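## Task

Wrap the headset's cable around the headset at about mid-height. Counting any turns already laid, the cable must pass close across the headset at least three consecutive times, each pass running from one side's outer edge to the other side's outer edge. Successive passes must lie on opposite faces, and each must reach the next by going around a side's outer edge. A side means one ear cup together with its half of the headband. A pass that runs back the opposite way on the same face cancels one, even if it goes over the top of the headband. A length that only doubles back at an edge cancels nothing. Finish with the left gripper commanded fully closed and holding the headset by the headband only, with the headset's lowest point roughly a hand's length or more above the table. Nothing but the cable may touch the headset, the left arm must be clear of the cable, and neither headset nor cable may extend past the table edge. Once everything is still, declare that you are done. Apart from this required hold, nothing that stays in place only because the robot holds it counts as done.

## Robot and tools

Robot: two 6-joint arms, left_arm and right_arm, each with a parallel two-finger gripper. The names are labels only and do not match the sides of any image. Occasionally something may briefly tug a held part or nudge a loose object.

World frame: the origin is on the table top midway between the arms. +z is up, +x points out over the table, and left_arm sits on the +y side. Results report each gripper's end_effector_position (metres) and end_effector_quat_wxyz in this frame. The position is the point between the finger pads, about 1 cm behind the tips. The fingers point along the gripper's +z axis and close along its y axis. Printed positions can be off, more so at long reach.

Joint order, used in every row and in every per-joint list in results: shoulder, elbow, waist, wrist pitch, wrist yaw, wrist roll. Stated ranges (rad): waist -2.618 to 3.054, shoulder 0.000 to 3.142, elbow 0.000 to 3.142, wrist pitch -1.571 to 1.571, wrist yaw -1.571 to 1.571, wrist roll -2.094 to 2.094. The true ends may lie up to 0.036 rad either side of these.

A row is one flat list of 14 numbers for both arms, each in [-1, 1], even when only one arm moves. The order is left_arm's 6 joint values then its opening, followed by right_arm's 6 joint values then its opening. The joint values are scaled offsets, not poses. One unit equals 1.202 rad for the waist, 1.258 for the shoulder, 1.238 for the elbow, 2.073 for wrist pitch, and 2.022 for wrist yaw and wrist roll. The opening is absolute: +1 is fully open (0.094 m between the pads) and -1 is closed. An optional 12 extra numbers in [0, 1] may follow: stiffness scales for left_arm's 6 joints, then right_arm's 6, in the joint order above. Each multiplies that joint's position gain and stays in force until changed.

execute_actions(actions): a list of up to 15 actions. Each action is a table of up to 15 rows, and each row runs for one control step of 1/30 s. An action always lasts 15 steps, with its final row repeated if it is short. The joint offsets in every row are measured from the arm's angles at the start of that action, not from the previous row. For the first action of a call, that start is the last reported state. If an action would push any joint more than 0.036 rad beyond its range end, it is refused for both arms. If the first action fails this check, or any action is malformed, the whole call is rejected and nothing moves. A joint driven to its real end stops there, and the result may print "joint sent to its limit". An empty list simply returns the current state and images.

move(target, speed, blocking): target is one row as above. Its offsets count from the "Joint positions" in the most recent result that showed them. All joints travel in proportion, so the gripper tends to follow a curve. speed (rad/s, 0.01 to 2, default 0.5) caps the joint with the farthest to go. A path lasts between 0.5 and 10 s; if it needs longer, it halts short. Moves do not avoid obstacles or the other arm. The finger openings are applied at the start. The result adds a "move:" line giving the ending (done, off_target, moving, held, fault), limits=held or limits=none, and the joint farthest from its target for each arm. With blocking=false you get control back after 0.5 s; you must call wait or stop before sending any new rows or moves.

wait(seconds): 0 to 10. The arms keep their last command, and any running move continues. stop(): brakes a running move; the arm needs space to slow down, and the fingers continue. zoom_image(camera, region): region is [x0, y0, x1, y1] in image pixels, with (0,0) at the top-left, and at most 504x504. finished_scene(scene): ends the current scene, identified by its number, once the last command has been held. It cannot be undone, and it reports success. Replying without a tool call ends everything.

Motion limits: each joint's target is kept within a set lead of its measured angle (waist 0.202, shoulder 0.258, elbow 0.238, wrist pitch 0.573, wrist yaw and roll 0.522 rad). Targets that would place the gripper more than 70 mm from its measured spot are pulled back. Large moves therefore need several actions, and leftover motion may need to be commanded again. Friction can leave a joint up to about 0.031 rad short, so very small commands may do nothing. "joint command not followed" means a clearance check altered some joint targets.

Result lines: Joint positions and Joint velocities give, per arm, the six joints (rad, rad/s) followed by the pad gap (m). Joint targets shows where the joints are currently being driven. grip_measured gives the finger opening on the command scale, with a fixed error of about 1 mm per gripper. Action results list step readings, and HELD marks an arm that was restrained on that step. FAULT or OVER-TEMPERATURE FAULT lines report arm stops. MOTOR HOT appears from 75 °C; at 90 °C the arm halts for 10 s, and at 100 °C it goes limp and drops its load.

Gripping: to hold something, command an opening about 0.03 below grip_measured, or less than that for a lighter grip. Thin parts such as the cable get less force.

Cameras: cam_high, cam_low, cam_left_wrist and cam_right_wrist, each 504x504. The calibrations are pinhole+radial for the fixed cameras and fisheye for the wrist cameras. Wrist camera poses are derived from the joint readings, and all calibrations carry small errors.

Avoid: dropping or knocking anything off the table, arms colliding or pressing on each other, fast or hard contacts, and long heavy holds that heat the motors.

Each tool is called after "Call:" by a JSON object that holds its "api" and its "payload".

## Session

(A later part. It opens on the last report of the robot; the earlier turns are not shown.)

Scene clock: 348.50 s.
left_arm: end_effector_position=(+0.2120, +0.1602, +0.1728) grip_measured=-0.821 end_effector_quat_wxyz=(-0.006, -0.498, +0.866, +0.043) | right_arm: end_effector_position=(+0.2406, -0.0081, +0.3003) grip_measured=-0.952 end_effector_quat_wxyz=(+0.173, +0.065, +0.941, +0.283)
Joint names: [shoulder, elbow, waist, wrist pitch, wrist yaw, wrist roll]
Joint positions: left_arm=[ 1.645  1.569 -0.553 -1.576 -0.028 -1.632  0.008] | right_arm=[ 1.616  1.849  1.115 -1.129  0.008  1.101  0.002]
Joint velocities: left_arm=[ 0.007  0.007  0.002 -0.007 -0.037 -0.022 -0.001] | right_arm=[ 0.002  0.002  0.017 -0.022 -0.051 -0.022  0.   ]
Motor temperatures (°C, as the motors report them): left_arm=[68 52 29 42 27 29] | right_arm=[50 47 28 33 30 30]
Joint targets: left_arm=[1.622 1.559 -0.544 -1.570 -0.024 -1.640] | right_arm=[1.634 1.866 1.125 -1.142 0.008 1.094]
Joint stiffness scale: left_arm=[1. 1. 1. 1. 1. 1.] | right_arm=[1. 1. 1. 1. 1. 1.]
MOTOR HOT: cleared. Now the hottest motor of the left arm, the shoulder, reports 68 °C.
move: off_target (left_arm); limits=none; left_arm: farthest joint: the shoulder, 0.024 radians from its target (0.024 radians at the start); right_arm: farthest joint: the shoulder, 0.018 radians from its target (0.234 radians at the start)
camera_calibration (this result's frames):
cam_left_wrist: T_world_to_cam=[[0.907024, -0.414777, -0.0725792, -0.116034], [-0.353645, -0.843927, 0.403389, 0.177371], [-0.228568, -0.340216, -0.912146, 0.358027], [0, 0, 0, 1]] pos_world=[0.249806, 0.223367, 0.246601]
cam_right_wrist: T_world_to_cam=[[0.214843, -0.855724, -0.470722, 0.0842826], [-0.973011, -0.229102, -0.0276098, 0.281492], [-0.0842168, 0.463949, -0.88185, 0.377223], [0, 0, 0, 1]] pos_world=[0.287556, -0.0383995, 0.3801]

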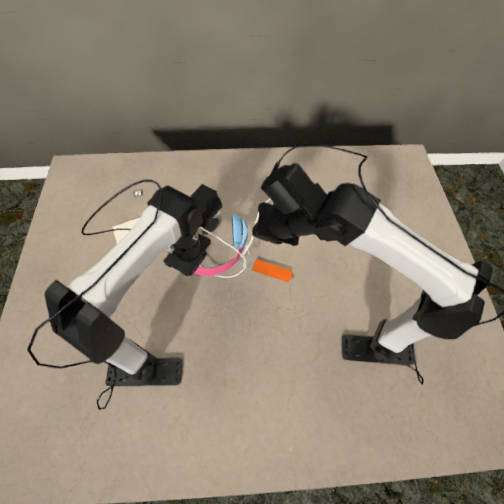

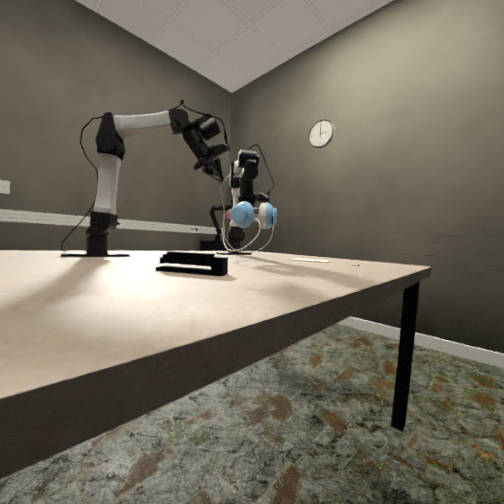

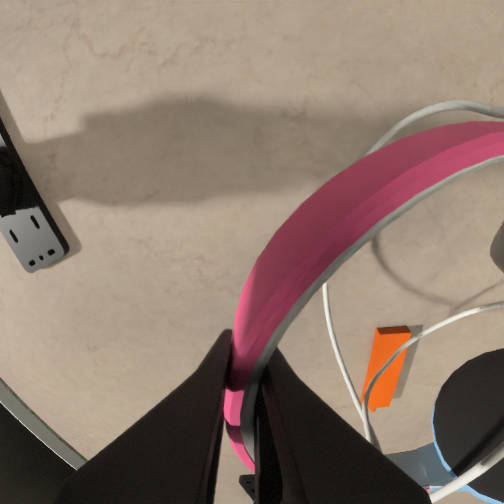

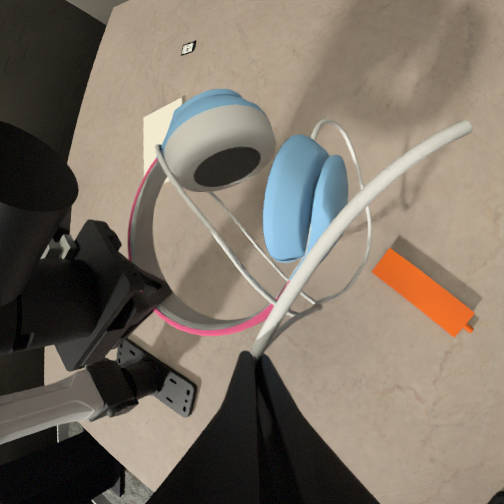

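Call:
{"api": "move", "payload": {"target": [-0.019, -0.008, 0.007, 0.002, -0.02, 0.325, -1, 0.014, 0.014, 0.008, -0.006, 0, -0.003, -1], "speed": 0.45}}

Call:
{"api": "zoom_image", "payload": {"camera": "cam_high", "region": [150, 150, 350, 350]}}

Call:
{"api": "zoom_image", "payload": {"camera": "cam_low", "region": [150, 120, 320, 280]}}

Scene clock: 359.20 s.
left_arm: end_effector_position=(+0.2160, +0.1663, +0.1732) grip_measured=-0.820 end_effector_quat_wxyz=(-0.004, -0.195, +0.979, +0.054) | right_arm: end_effector_position=(+0.2406, -0.0082, +0.3002) grip_measured=-0.952 end_effector_quat_wxyz=(+0.173, +0.065, +0.941, +0.282)
Joint names: [shoulder, elbow, waist, wrist pitch, wrist yaw, wrist roll]
Joint positions: left_arm=[ 1.645  1.569 -0.553 -1.576 -0.071 -0.983  0.008] | right_arm=[ 1.616  1.849  1.115 -1.129  0.008  1.1    0.002]
Joint velocities: left_arm=[-0.007 -0.017  0.027 -0.022 -0.022  0.051 -0.   ] | right_arm=[-0.007 -0.002  0.007 -0.037 -0.007 -0.051  0.   ]
Motor temperatures (°C, as the motors report them): left_arm=[68 52 29 41 27 29] | right_arm=[50 49 28 35 30 30]
Joint targets: left_arm=[1.622 1.559 -0.544 -1.572 -0.069 -0.976] | right_arm=[1.634 1.866 1.124 -1.141 0.008 1.095]
Joint stiffness scale: left_arm=[1. 1. 1. 1. 1. 1.] | right_arm=[1. 1. 1. 1. 1. 1.]
move: off_target (left_arm); limits=none; left_arm: farthest joint: the shoulder, 0.024 radians from its target (0.024 radians at the start); right_arm: farthest joint: the shoulder, 0.018 radians from its target (0.018 radians at the start)
camera_calibration (this result's frames):
cam_left_wrist: T_world_to_cam=[[0.4687, -0.877426, -0.102199, 0.0596586], [-0.780328, -0.465477, 0.417636, 0.210622], [-0.414015, -0.115997, -0.902849, 0.36255], [0, 0, 0, 1]] pos_world=[0.286494, 0.192441, 0.245462]
cam_right_wrist: T_world_to_cam=[[0.215433, -0.855873, -0.47018, 0.0839065], [-0.972869, -0.229698, -0.0276414, 0.281407], [-0.0843417, 0.463379, -0.882138, 0.377308], [0, 0, 0, 1]] pos_world=[0.287518, -0.0383846, 0.380067]

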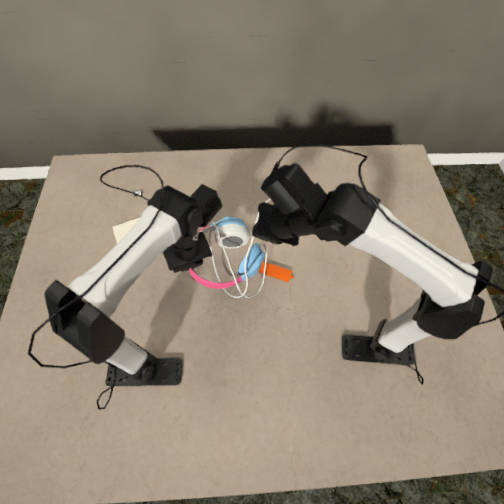

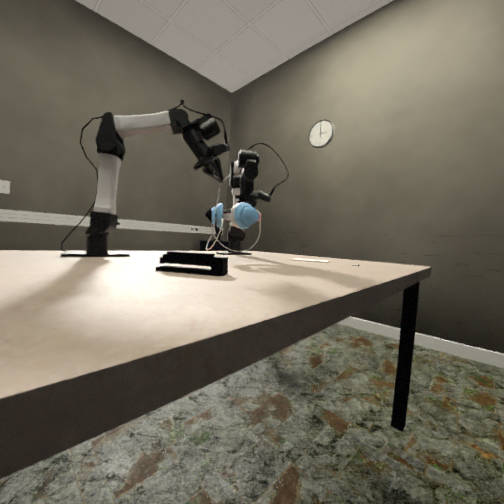

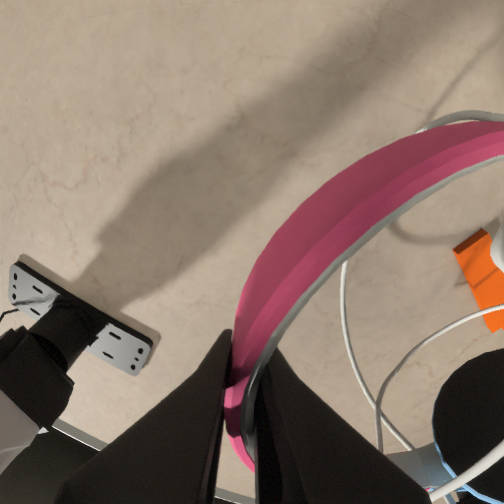

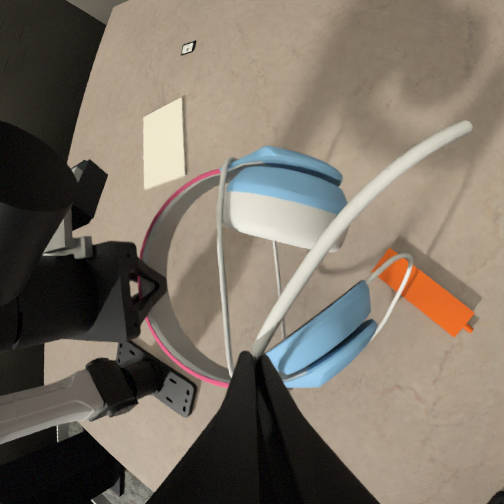

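Region (150, 150, 350, 350) of cam_high's 504x504 image, scaled by 2.520, with more detail than that image has.

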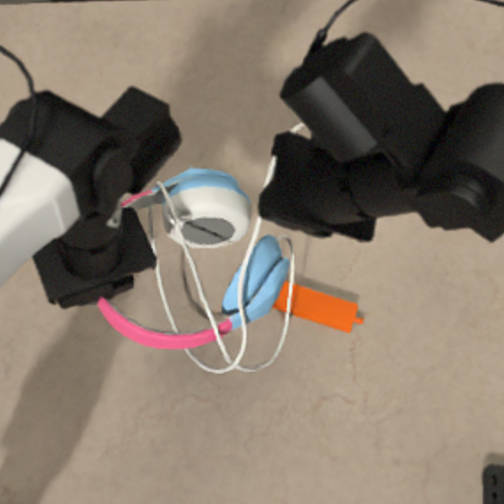

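Region (150, 120, 320, 280) of cam_low's 504x504 image, scaled by 2.965, with more detail than that image has; it fills the top 474 rows of this view, and the rest is white.

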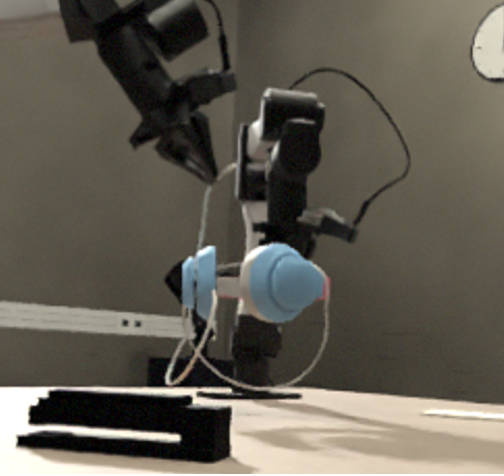

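Call:
{"api": "move", "payload": {"target": [-0.019, -0.008, 0.007, 0.002, -0.015, 0.458, -1, 0.093, -0.032, -0.123, 0.066, 0, -0.003, -1], "speed": 0.45}}

Call:
{"api": "zoom_image", "payload": {"camera": "cam_high", "region": [150, 150, 350, 350]}}

Call:
{"api": "zoom_image", "payload": {"camera": "cam_low", "region": [150, 120, 320, 280]}}

Scene clock: 382.93 s.
left_arm: end_effector_position=(+0.2201, +0.1725, +0.1739) grip_measured=-0.820 end_effector_quat_wxyz=(-0.021, +0.258, +0.963, +0.067) | right_arm: end_effector_position=(+0.3098, -0.0155, +0.2660) grip_measured=-0.952 end_effector_quat_wxyz=(+0.188, +0.129, +0.937, +0.265)
Joint names: [shoulder, elbow, waist, wrist pitch, wrist yaw, wrist roll]
Joint positions: left_arm=[ 1.645  1.569 -0.553 -1.576 -0.114 -0.068  0.008] | right_arm=[ 1.72   1.826  0.978 -1.015  0.008  1.1    0.002]
Joint velocities: left_arm=[-0.007 -0.007  0.002 -0.007  0.007 -0.037 -0.002] | right_arm=[ 0.002  0.002 -0.017 -0.095 -0.022  0.007 -0.   ]
Motor temperatures (°C, as the motors report them): left_arm=[67 52 29 41 27 29] | right_arm=[50 51 28 37 30 30]
Joint targets: left_arm=[1.622 1.559 -0.544 -1.572 -0.102 -0.057] | right_arm=[1.733 1.809 0.967 -0.992 0.008 1.094]
Joint stiffness scale: left_arm=[1. 1. 1. 1. 1. 1.] | right_arm=[1. 1. 1. 1. 1. 1.]
move: off_target (left_arm, right_arm); limits=none; left_arm: farthest joint: the shoulder, 0.024 radians from its target (0.024 radians at the start); right_arm: farthest joint: the wrist pitch, 0.023 radians from its target (0.137 radians at the start)
camera_calibration (this result's frames):
cam_left_wrist: T_world_to_cam=[[-0.414887, -0.901675, -0.121863, 0.265261], [-0.813551, 0.307648, 0.493445, 0.0772094], [-0.407436, 0.303865, -0.861198, 0.284492], [0, 0, 0, 1]] pos_world=[0.288779, 0.128978, 0.23923]
cam_right_wrist: T_world_to_cam=[[0.092363, -0.88186, -0.462377, 0.0822233], [-0.995324, -0.094952, -0.0177273, 0.352516], [-0.0282706, 0.461852, -0.886506, 0.340101], [0, 0, 0, 1]] pos_world=[0.352888, -0.0510947, 0.345769]

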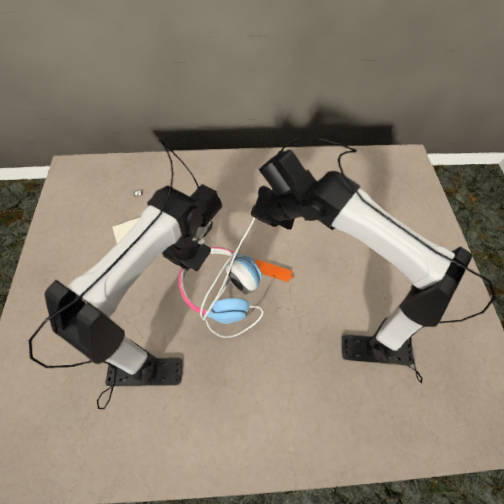

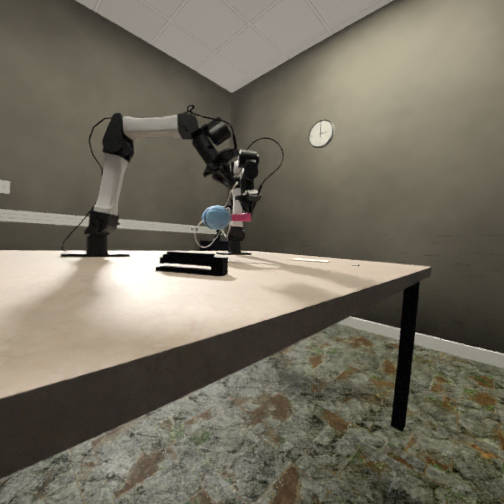

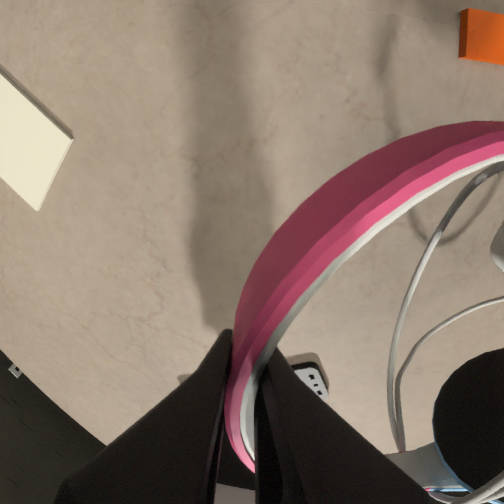

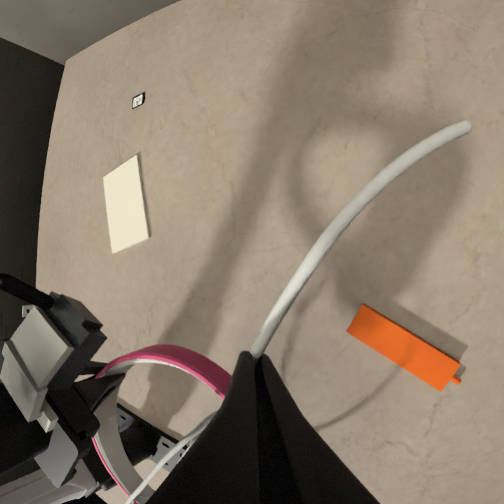

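Region (150, 150, 350, 350) of cam_high's 504x504 image, scaled by 2.520, with more detail than that image has.

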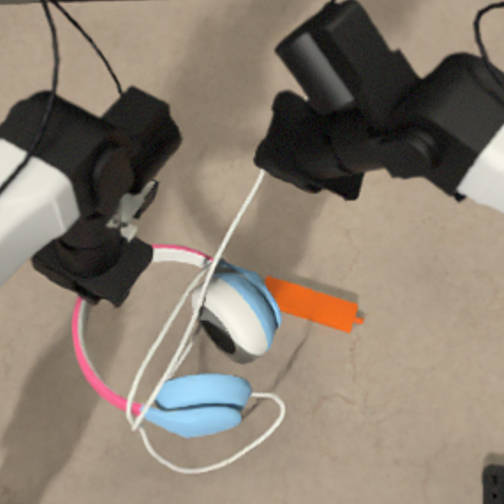

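Region (150, 120, 320, 280) of cam_low's 504x504 image, scaled by 2.965, with more detail than that image has; it fills the top 474 rows of this view, and the rest is white.

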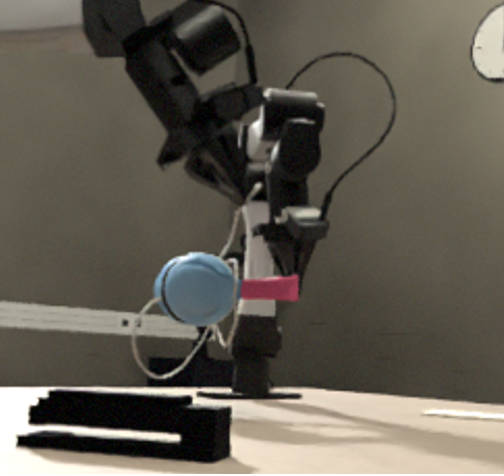

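Call:
{"api": "move", "payload": {"target": [-0.019, -0.008, 0.007, 0.002, 0.006, 0.005, -1, 0.155, -0.052, -0.124, 0.052, 0, 0.03, -1], "speed": 0.15}}

Call:
{"api": "zoom_image", "payload": {"camera": "cam_high", "region": [160, 190, 310, 340]}}

Call:
{"api": "zoom_image", "payload": {"camera": "cam_low", "region": [170, 150, 300, 280]}}

Scene clock: 425.23 s.
left_arm: end_effector_position=(+0.2217, +0.1733, +0.1740) grip_measured=-0.820 end_effector_quat_wxyz=(-0.017, +0.259, +0.963, +0.071) | right_arm: end_effector_position=(+0.3745, -0.0405, +0.1761) grip_measured=-0.952 end_effector_quat_wxyz=(+0.154, +0.223, +0.942, +0.200)
Joint names: [shoulder, elbow, waist, wrist pitch, wrist yaw, wrist roll]
Joint positions: left_arm=[ 1.645  1.569 -0.553 -1.573 -0.124 -0.068  0.008] | right_arm=[ 1.906  1.776  0.84  -0.931  0.003  1.156  0.002]
Joint velocities: left_arm=[ 0.012  0.007  0.007 -0.051  0.007  0.022 -0.   ] | right_arm=[-0.012 -0.002 -0.012  0.051 -0.022 -0.066  0.   ]
Motor temperatures (°C, as the motors report them): left_arm=[67 52 29 39 27 29] | right_arm=[53 49 28 40 30 30]
Joint targets: left_arm=[1.622 1.559 -0.544 -1.572 -0.102 -0.058] | right_arm=[1.915 1.761 0.828 -0.907 0.008 1.161]
Joint stiffness scale: left_arm=[1. 1. 1. 1. 1. 1.] | right_arm=[1. 1. 1. 1. 1. 1.]
move: off_target (left_arm, right_arm); limits=none; left_arm: farthest joint: the shoulder, 0.024 radians from its target (0.024 radians at the start); right_arm: farthest joint: the wrist pitch, 0.024 radians from its target (0.108 radians at the start)
camera_calibration (this result's frames):
cam_left_wrist: T_world_to_cam=[[-0.414901, -0.900495, -0.130255, 0.267934], [-0.817069, 0.305761, 0.488783, 0.0800956], [-0.400319, 0.309224, -0.862627, 0.282726], [0, 0, 0, 1]] pos_world=[0.289791, 0.129358, 0.239638]
cam_right_wrist: T_world_to_cam=[[-0.127761, -0.91235, -0.388965, 0.0809249], [-0.989296, 0.089349, 0.115372, 0.394745], [-0.0705059, 0.399542, -0.914, 0.291946], [0, 0, 0, 1]] pos_world=[0.421442, -0.0780826, 0.252773]

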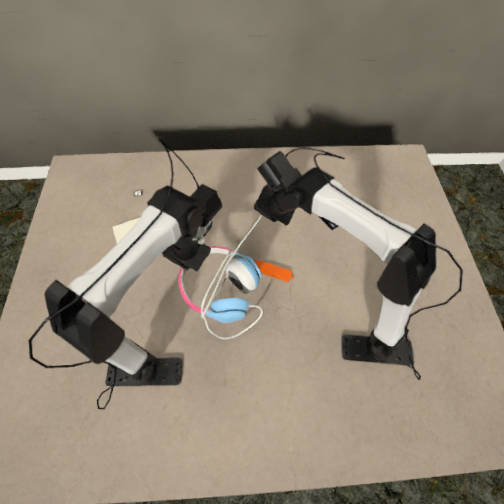

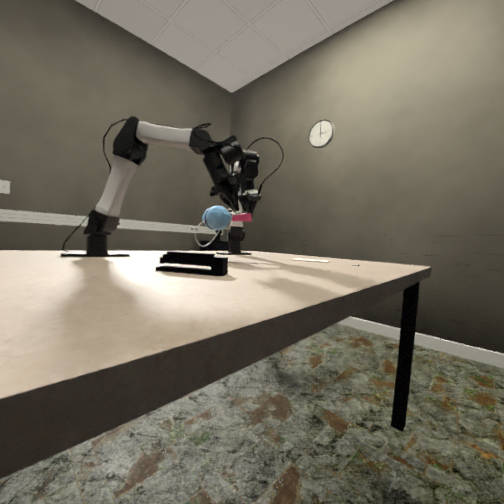

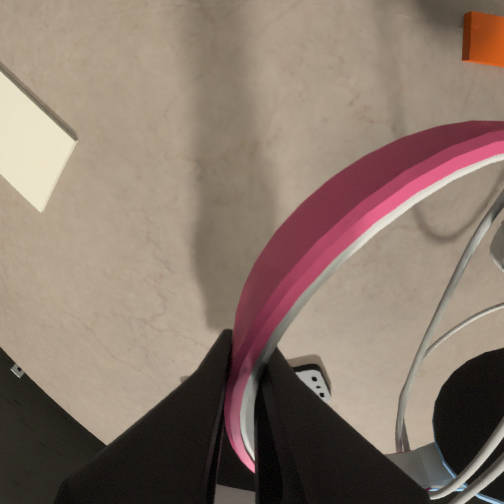

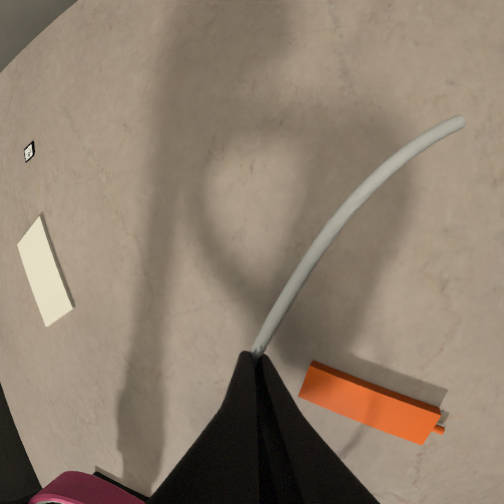

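Region (160, 190, 310, 340) of cam_high's 504x504 image, scaled by 3.360, with more detail than that image has.

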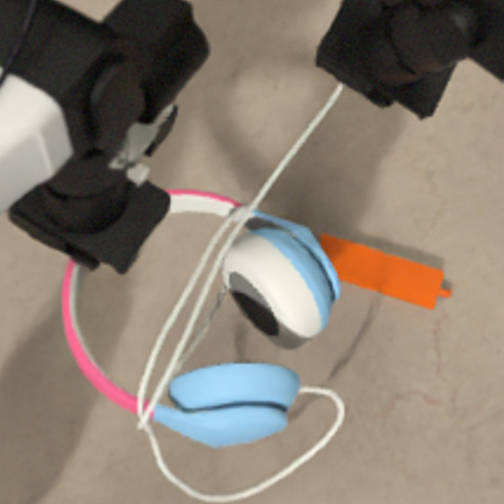

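Region (170, 150, 300, 280) of cam_low's 504x504 image, scaled by 3.877, with more detail than that image has.

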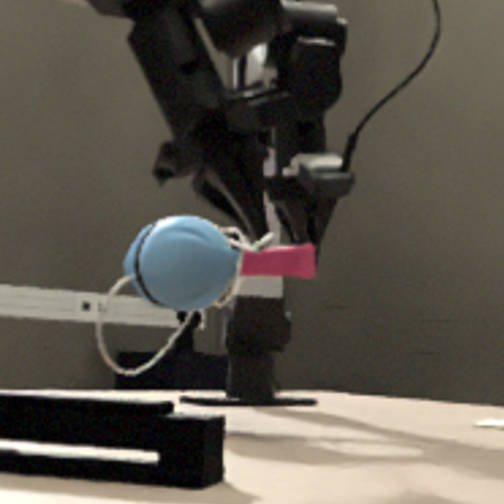

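Call:
{"api": "move", "payload": {"target": [-0.164, 0.303, 0.007, 0.001, 0.011, 0.005, -1, -0.027, 0.137, 0.042, -0.084, 0.002, 0.002, -1], "speed": 0.2}}

Call:
{"api": "zoom_image", "payload": {"camera": "cam_high", "region": [140, 170, 300, 330]}}

Call:
{"api": "zoom_image", "payload": {"camera": "cam_low", "region": [170, 120, 300, 250]}}

Scene clock: 443.70 s.
left_arm: end_effector_position=(+0.2432, +0.1610, +0.3108) grip_measured=-0.820 end_effector_quat_wxyz=(+0.221, +0.243, +0.945, -0.005) | right_arm: end_effector_position=(+0.3505, -0.0226, +0.2381) grip_measured=-0.952 end_effector_quat_wxyz=(+0.157, +0.194, +0.939, +0.239)
Joint names: [shoulder, elbow, waist, wrist pitch, wrist yaw, wrist roll]
Joint positions: left_arm=[ 1.476  1.907 -0.553 -1.574 -0.134 -0.055  0.008] | right_arm=[ 1.867  1.94   0.892 -1.065 -0.024  1.157  0.002]
Joint velocities: left_arm=[-0.002  0.002 -0.002  0.022  0.007  0.022 -0.   ] | right_arm=[ 0.002 -0.007  0.002  0.051 -0.007 -0.081 -0.   ]
Motor temperatures (°C, as the motors report them): left_arm=[67 52 29 39 28 29] | right_arm=[57 49 28 39 30 30]
Joint targets: left_arm=[1.439 1.944 -0.544 -1.571 -0.102 -0.057] | right_arm=[1.872 1.946 0.891 -1.105 0.007 1.160]
Joint stiffness scale: left_arm=[1. 1. 1. 1. 1. 1.] | right_arm=[1. 1. 1. 1. 1. 1.]
move: off_target (left_arm, right_arm); limits=none; left_arm: farthest joint: the shoulder, 0.037 radians from its target (0.207 radians at the start); right_arm: farthest joint: the wrist pitch, 0.040 radians from its target (0.175 radians at the start)
camera_calibration (this result's frames):
cam_left_wrist: T_world_to_cam=[[-0.38442, -0.92161, -0.053447, 0.255748], [-0.923127, 0.384243, 0.0139607, 0.195202], [0.0076703, 0.0547051, -0.998473, 0.397147], [0, 0, 0, 1]] pos_world=[0.275464, 0.138969, 0.407484]
cam_right_wrist: T_world_to_cam=[[-0.0540056, -0.891814, -0.449166, 0.107258], [-0.996386, 0.0185917, 0.082887, 0.370888], [-0.065569, 0.452019, -0.889595, 0.333375], [0, 0, 0, 1]] pos_world=[0.397199, -0.0619328, 0.314003]

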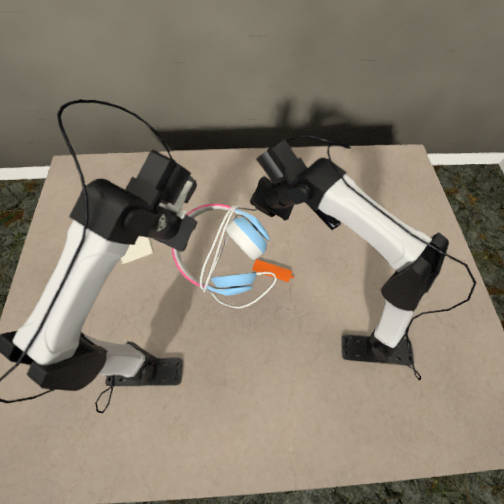

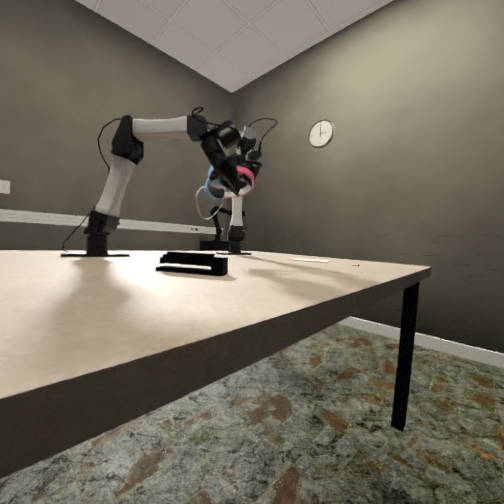

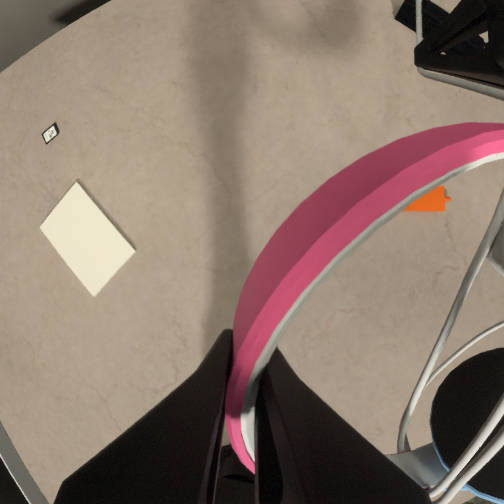

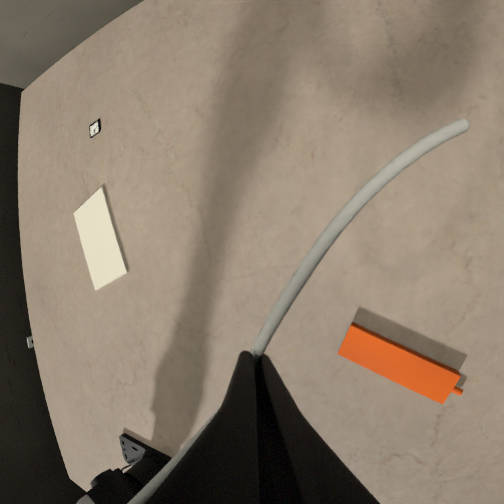

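Region (140, 170, 300, 330) of cam_high's 504x504 image, scaled by 3.150, with more detail than that image has.

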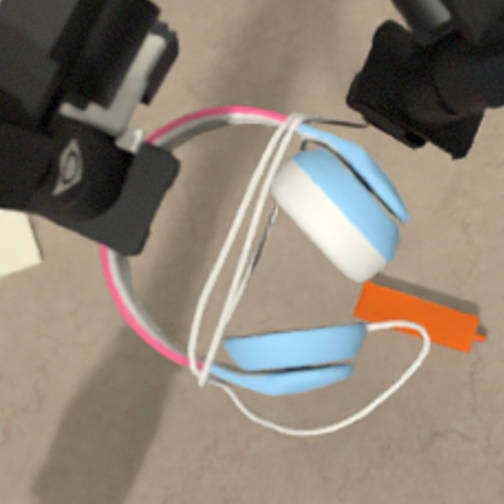

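Region (170, 120, 300, 250) of cam_low's 504x504 image, scaled by 3.877, with more detail than that image has.

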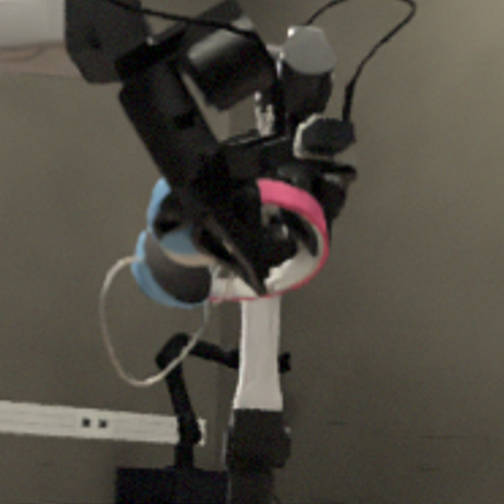

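Call:
{"api": "execute_actions", "payload": {"actions": []}}

Scene clock: 452.57 s.
left_arm: end_effector_position=(+0.2432, +0.1610, +0.3108) grip_measured=-0.820 end_effector_quat_wxyz=(+0.221, +0.243, +0.945, -0.005) | right_arm: end_effector_position=(+0.3504, -0.0227, +0.2380) grip_measured=-0.952 end_effector_quat_wxyz=(+0.157, +0.194, +0.939, +0.239)
Joint names: [shoulder, elbow, waist, wrist pitch, wrist yaw, wrist roll]
Joint positions: left_arm=[ 1.476  1.907 -0.553 -1.574 -0.134 -0.055  0.008] | right_arm=[ 1.867  1.94   0.892 -1.065 -0.024  1.157  0.002]
Joint velocities: left_arm=[ 0.007  0.002 -0.002 -0.051  0.051  0.037 -0.001] | right_arm=[-0.002  0.002  0.007  0.022 -0.022  0.007  0.   ]
Motor temperatures (°C, as the motors report them): left_arm=[66 54 29 40 28 29] | right_arm=[58 50 28 38 30 30]
Joint targets: left_arm=[1.439 1.944 -0.544 -1.571 -0.102 -0.058] | right_arm=[1.872 1.946 0.891 -1.105 0.008 1.160]
Joint stiffness scale: left_arm=[1. 1. 1. 1. 1. 1.] | right_arm=[1. 1. 1. 1. 1. 1.]
camera_calibration (this result's frames):
cam_left_wrist: T_world_to_cam=[[-0.38442, -0.92161, -0.053447, 0.255748], [-0.923127, 0.384243, 0.0139607, 0.195202], [0.0076703, 0.0547051, -0.998473, 0.397147], [0, 0, 0, 1]] pos_world=[0.275464, 0.138969, 0.407484]
cam_right_wrist: T_world_to_cam=[[-0.0541317, -0.89193, -0.448921, 0.107168], [-0.996362, 0.0186131, 0.083162, 0.370763], [-0.0658189, 0.45179, -0.889693, 0.333455], [0, 0, 0, 1]] pos_world=[0.397163, -0.0619663, 0.313949]

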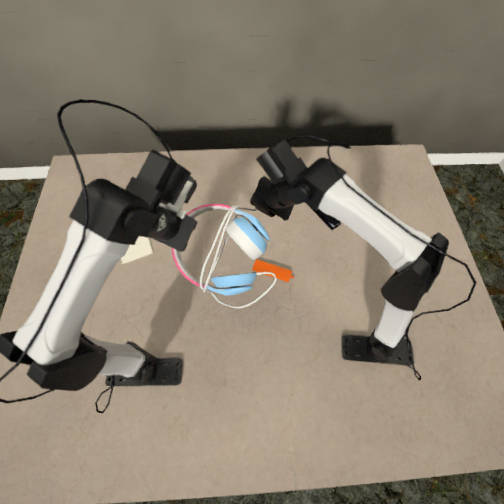

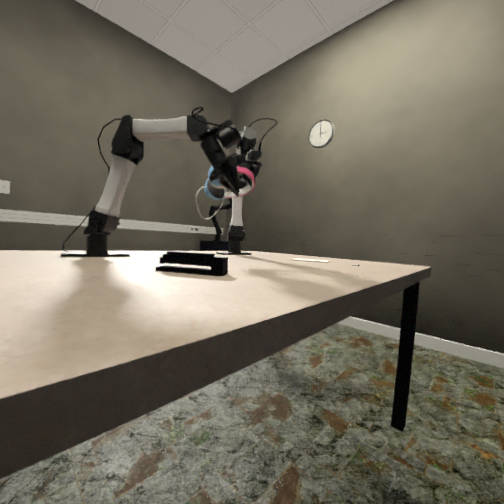

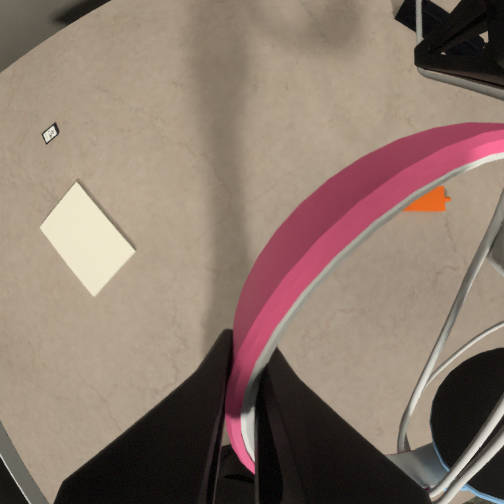

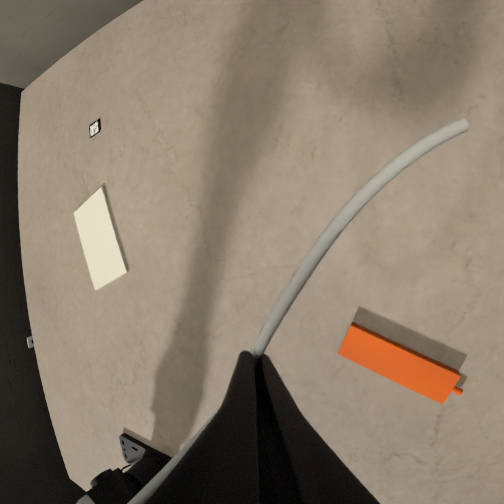

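Call:
{"api": "zoom_image", "payload": {"camera": "cam_high", "region": [150, 170, 320, 330]}}

Call:
{"api": "zoom_image", "payload": {"camera": "cam_low", "region": [170, 110, 300, 250]}}

Region (150, 170, 320, 330) of cam_high's 504x504 image, scaled by 2.965, with more detail than that image has; it fills the top 474 rows of this view, and the rest is white.

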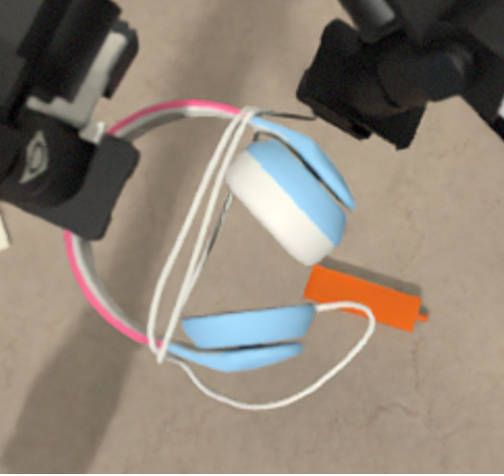

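Region (170, 110, 300, 250) of cam_low's 504x504 image, scaled by 3.600, with more detail than that image has; it fills the left 468 columns of this view, and the rest is white.

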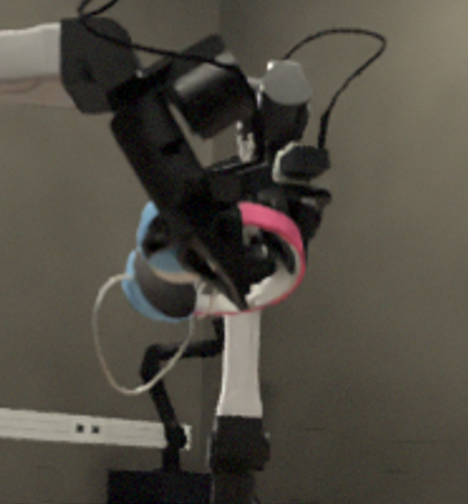

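Call:
{"api": "execute_actions", "payload": {"actions": [[[-0.029,0.030,0.007,0.001,0.016,-0.001,-1,0.004,0.005,0,-0.005,0.004,0,-1]],[[-0.029,0.030,0.007,0.001,0.016,-0.001,-1,0.004,0.005,0,0,0,0,-0.9],[-0.029,0.030,0.007,0.001,0.016,-0.001,-1,0.004,0.005,0,0,0,0,-0.85],[-0.029,0.030,0.007,0.001,0.016,-0.001,-1,0.004,0.005,0,0,0,0,-0.8],[-0.029,0.030,0.007,0.001,0.016,-0.001,-1,0.004,0.005,0,0,0,0,-0.7],[-0.029,0.030,0.007,0.001,0.016,-0.001,-1,0.004,0.005,0,0,0,0,-0.6],[-0.029,0.030,0.007,0.001,0.016,-0.001,-1,0.004,0.005,0,0,0,0,-0.5],[-0.029,0.030,0.007,0.001,0.016,-0.001,-1,0.004,0.005,0,0,0,0,-0.4],[-0.029,0.030,0.007,0.001,0.016,-0.001,-1,0.004,0.005,0,0,0,0,-0.3]]]}}

Scene clock: 464.50 s.
left_arm: end_effector_position=(+0.2403, +0.1618, +0.3191) grip_measured=-0.821 end_effector_quat_wxyz=(+0.234, +0.243, +0.941, -0.012) | right_arm: end_effector_position=(+0.3487, -0.0209, +0.2381) grip_measured=-0.303 end_effector_quat_wxyz=(+0.151, +0.192, +0.939, +0.243)
Joint names: [shoulder, elbow, waist, wrist pitch, wrist yaw, wrist roll]
Joint positions: left_arm=[ 1.458  1.919 -0.553 -1.574 -0.128 -0.052  0.008] | right_arm=[ 1.867  1.94   0.892 -1.065 -0.038  1.157  0.033]
Joint velocities: left_arm=[ 0.002 -0.012  0.007  0.051  0.022 -0.037 -0.   ] | right_arm=[-0.017 -0.007 -0.012 -0.007  0.051 -0.051  0.   ]
Motor temperatures (°C, as the motors report them): left_arm=[65 56 29 41 28 29] | right_arm=[59 50 28 38 30 30]
Joint targets: left_arm=[1.439 1.944 -0.544 -1.572 -0.101 -0.056] | right_arm=[1.872 1.946 0.892 -1.065 -0.035 1.157]
Joint stiffness scale: left_arm=[1. 1. 1. 1. 1. 1.] | right_arm=[1. 1. 1. 1. 1. 1.]
Step readings (joint positions; steps 1 to 15: 1st action; 16 to 30: 2nd action):
0: left_arm=[1.476 1.907 -0.553 -1.574 -0.134 -0.055] | right_arm=[1.867 1.940 0.892 -1.065 -0.024 1.157]
1: left_arm=[1.476 1.907 -0.553 -1.574 -0.134 -0.055] | right_arm=[1.867 1.940 0.892 -1.065 -0.026 1.157]
2: left_arm=[1.476 1.907 -0.553 -1.574 -0.134 -0.055] | right_arm=[1.867 1.940 0.892 -1.065 -0.029 1.157]
4: left_arm=[1.476 1.907 -0.553 -1.574 -0.134 -0.055] | right_arm=[1.867 1.940 0.892 -1.065 -0.033 1.157]
8: left_arm=[1.476 1.907 -0.553 -1.574 -0.134 -0.055] | right_arm=[1.867 1.940 0.892 -1.065 -0.035 1.157]
15: left_arm=[1.476 1.907 -0.553 -1.574 -0.134 -0.055] | right_arm=[1.867 1.940 0.892 -1.065 -0.035 1.157]
16: left_arm=[1.476 1.907 -0.553 -1.574 -0.134 -0.054] | right_arm=[1.867 1.940 0.892 -1.065 -0.037 1.157]
17: left_arm=[1.476 1.907 -0.553 -1.574 -0.133 -0.054] | right_arm=[1.867 1.940 0.892 -1.065 -0.038 1.157]
19: left_arm=[1.472 1.911 -0.553 -1.574 -0.131 -0.054] | right_arm=[1.867 1.940 0.892 -1.065 -0.038 1.157]
23: left_arm=[1.461 1.917 -0.553 -1.574 -0.129 -0.053] | right_arm=[1.867 1.940 0.892 -1.065 -0.038 1.157]
30: Joint positions above
camera_calibration (this result's frames):
cam_left_wrist: T_world_to_cam=[[-0.388728, -0.92028, -0.0444479, 0.253725], [-0.920854, 0.389652, -0.0140999, 0.199651], [0.0302951, 0.035449, -0.998912, 0.403251], [0, 0, 0, 1]] pos_world=[0.270263, 0.141409, 0.416905]
cam_right_wrist: T_world_to_cam=[[-0.0507921, -0.888301, -0.456444, 0.109416], [-0.995758, 0.00993582, 0.0914693, 0.366645], [-0.0767172, 0.459154, -0.885038, 0.33543], [0, 0, 0, 1]] pos_world=[0.39638, -0.0604622, 0.313274]

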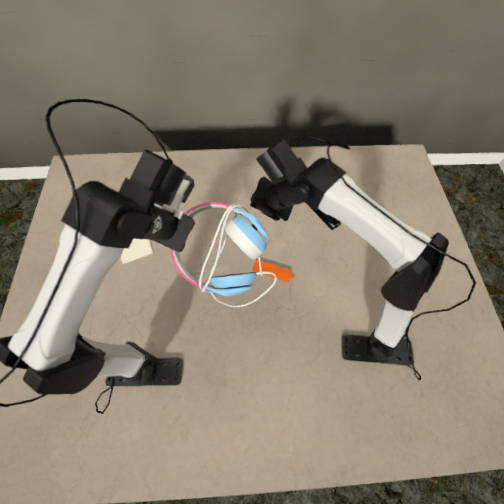

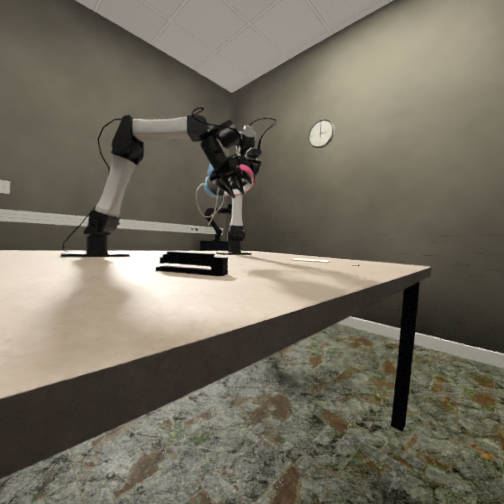

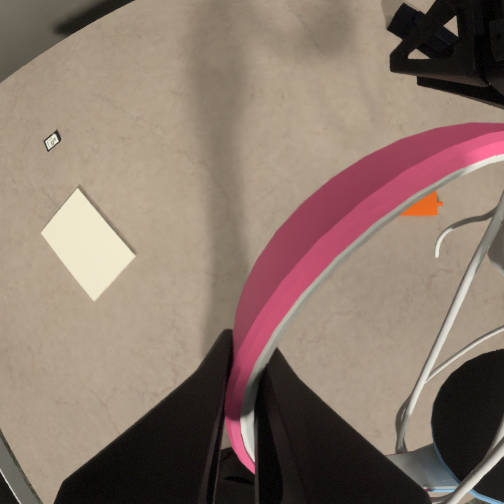

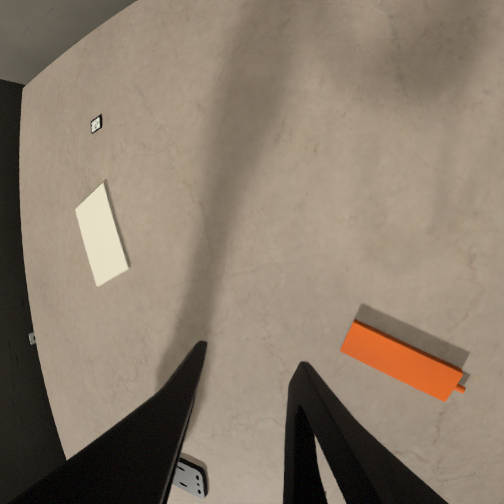

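Call:
{"api": "move", "payload": {"target": [-0.015,0.020,0.007,0.001,0.013,-0.002,-1,-0.2,-0.2,-0.4,0,0,0,-0.3], "speed": 0.5}}

Scene clock: 473.23 s.
left_arm: end_effector_position=(+0.2404, +0.1620, +0.3192) grip_measured=-0.821 end_effector_quat_wxyz=(+0.234, +0.245, +0.941, -0.011) | right_arm: end_effector_position=(+0.4007, -0.2299, +0.2540) grip_measured=-0.303 end_effector_quat_wxyz=(+0.208, +0.407, +0.866, +0.205)
Joint names: [shoulder, elbow, waist, wrist pitch, wrist yaw, wrist roll]
Joint positions: left_arm=[ 1.458  1.919 -0.553 -1.574 -0.129 -0.048  0.008] | right_arm=[ 1.627  1.713  0.415 -1.065 -0.04   1.157  0.033]
Joint velocities: left_arm=[-0.012  0.012 -0.007 -0.007 -0.051  0.037 -0.001] | right_arm=[-0.007 -0.007 -0.007 -0.066 -0.007 -0.022  0.002]
Motor temperatures (°C, as the motors report them): left_arm=[64 56 29 41 28 29] | right_arm=[59 51 28 38 30 30]
Joint targets: left_arm=[1.439 1.944 -0.544 -1.572 -0.102 -0.056] | right_arm=[1.615 1.692 0.412 -1.065 -0.038 1.157]
Joint stiffness scale: left_arm=[1. 1. 1. 1. 1. 1.] | right_arm=[1. 1. 1. 1. 1. 1.]
move: off_target (left_arm); limits=none; left_arm: farthest joint: the wrist yaw, 0.027 radians from its target (0.026 radians at the start); right_arm: farthest joint: the elbow, 0.020 radians from its target (0.247 radians at the start)
camera_calibration (this result's frames):
cam_left_wrist: T_world_to_cam=[[-0.391026, -0.919178, -0.0470133, 0.255112], [-0.919843, 0.392032, -0.0141351, 0.199059], [0.0314234, 0.0377176, -0.998794, 0.402588], [0, 0, 0, 1]] pos_world=[0.270208, 0.141271, 0.41691]
cam_right_wrist: T_world_to_cam=[[-0.446407, -0.764089, -0.465713, 0.123055], [-0.881603, 0.464703, 0.0826242, 0.480048], [0.153286, 0.447458, -0.88107, 0.353595], [0, 0, 0, 1]] pos_world=[0.423943, -0.287274, 0.329187]

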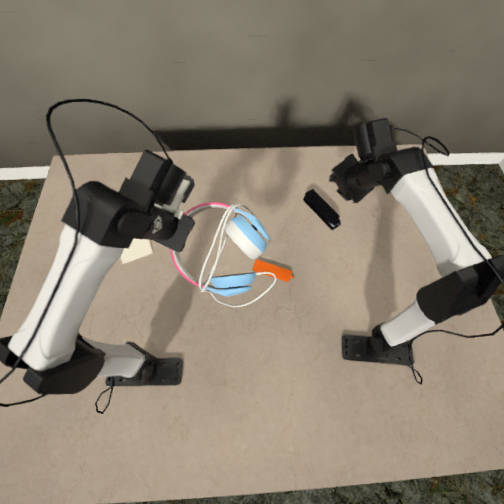

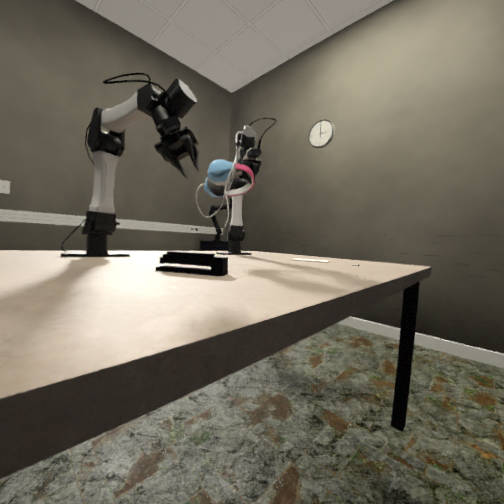

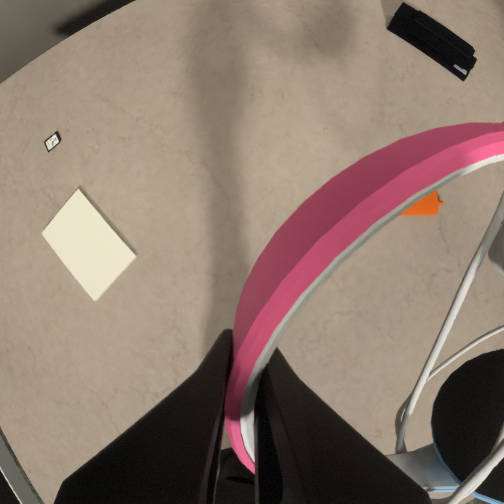

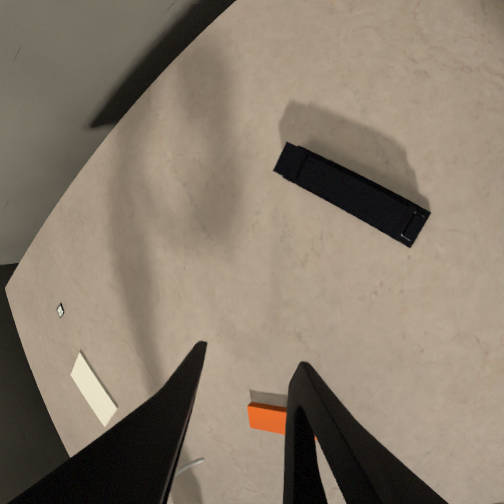

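Call:
{"api": "zoom_image", "payload": {"camera": "cam_high", "region": [160, 185, 300, 320]}}

Call:
{"api": "zoom_image", "payload": {"camera": "cam_low", "region": [180, 130, 290, 260]}}

Region (160, 185, 300, 320) of cam_high's 504x504 image, scaled by 3.600, with more detail than that image has; it fills the top 486 rows of this view, and the rest is white.

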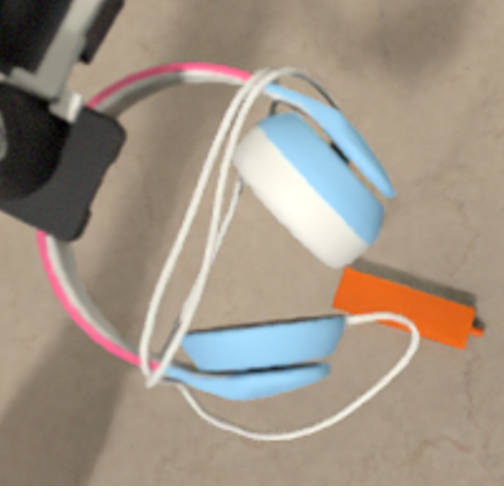

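Region (180, 130, 290, 260) of cam_low's 504x504 image, scaled by 3.877, with more detail than that image has; it fills the left 426 columns of this view, and the rest is white.

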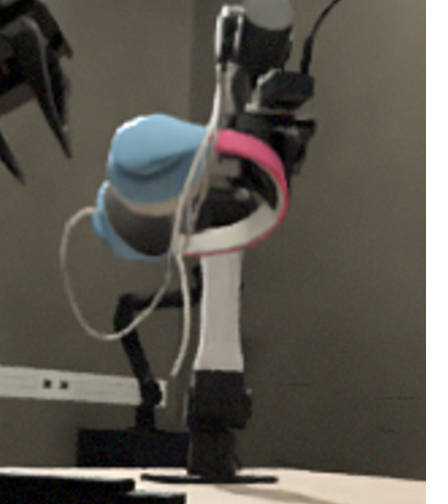

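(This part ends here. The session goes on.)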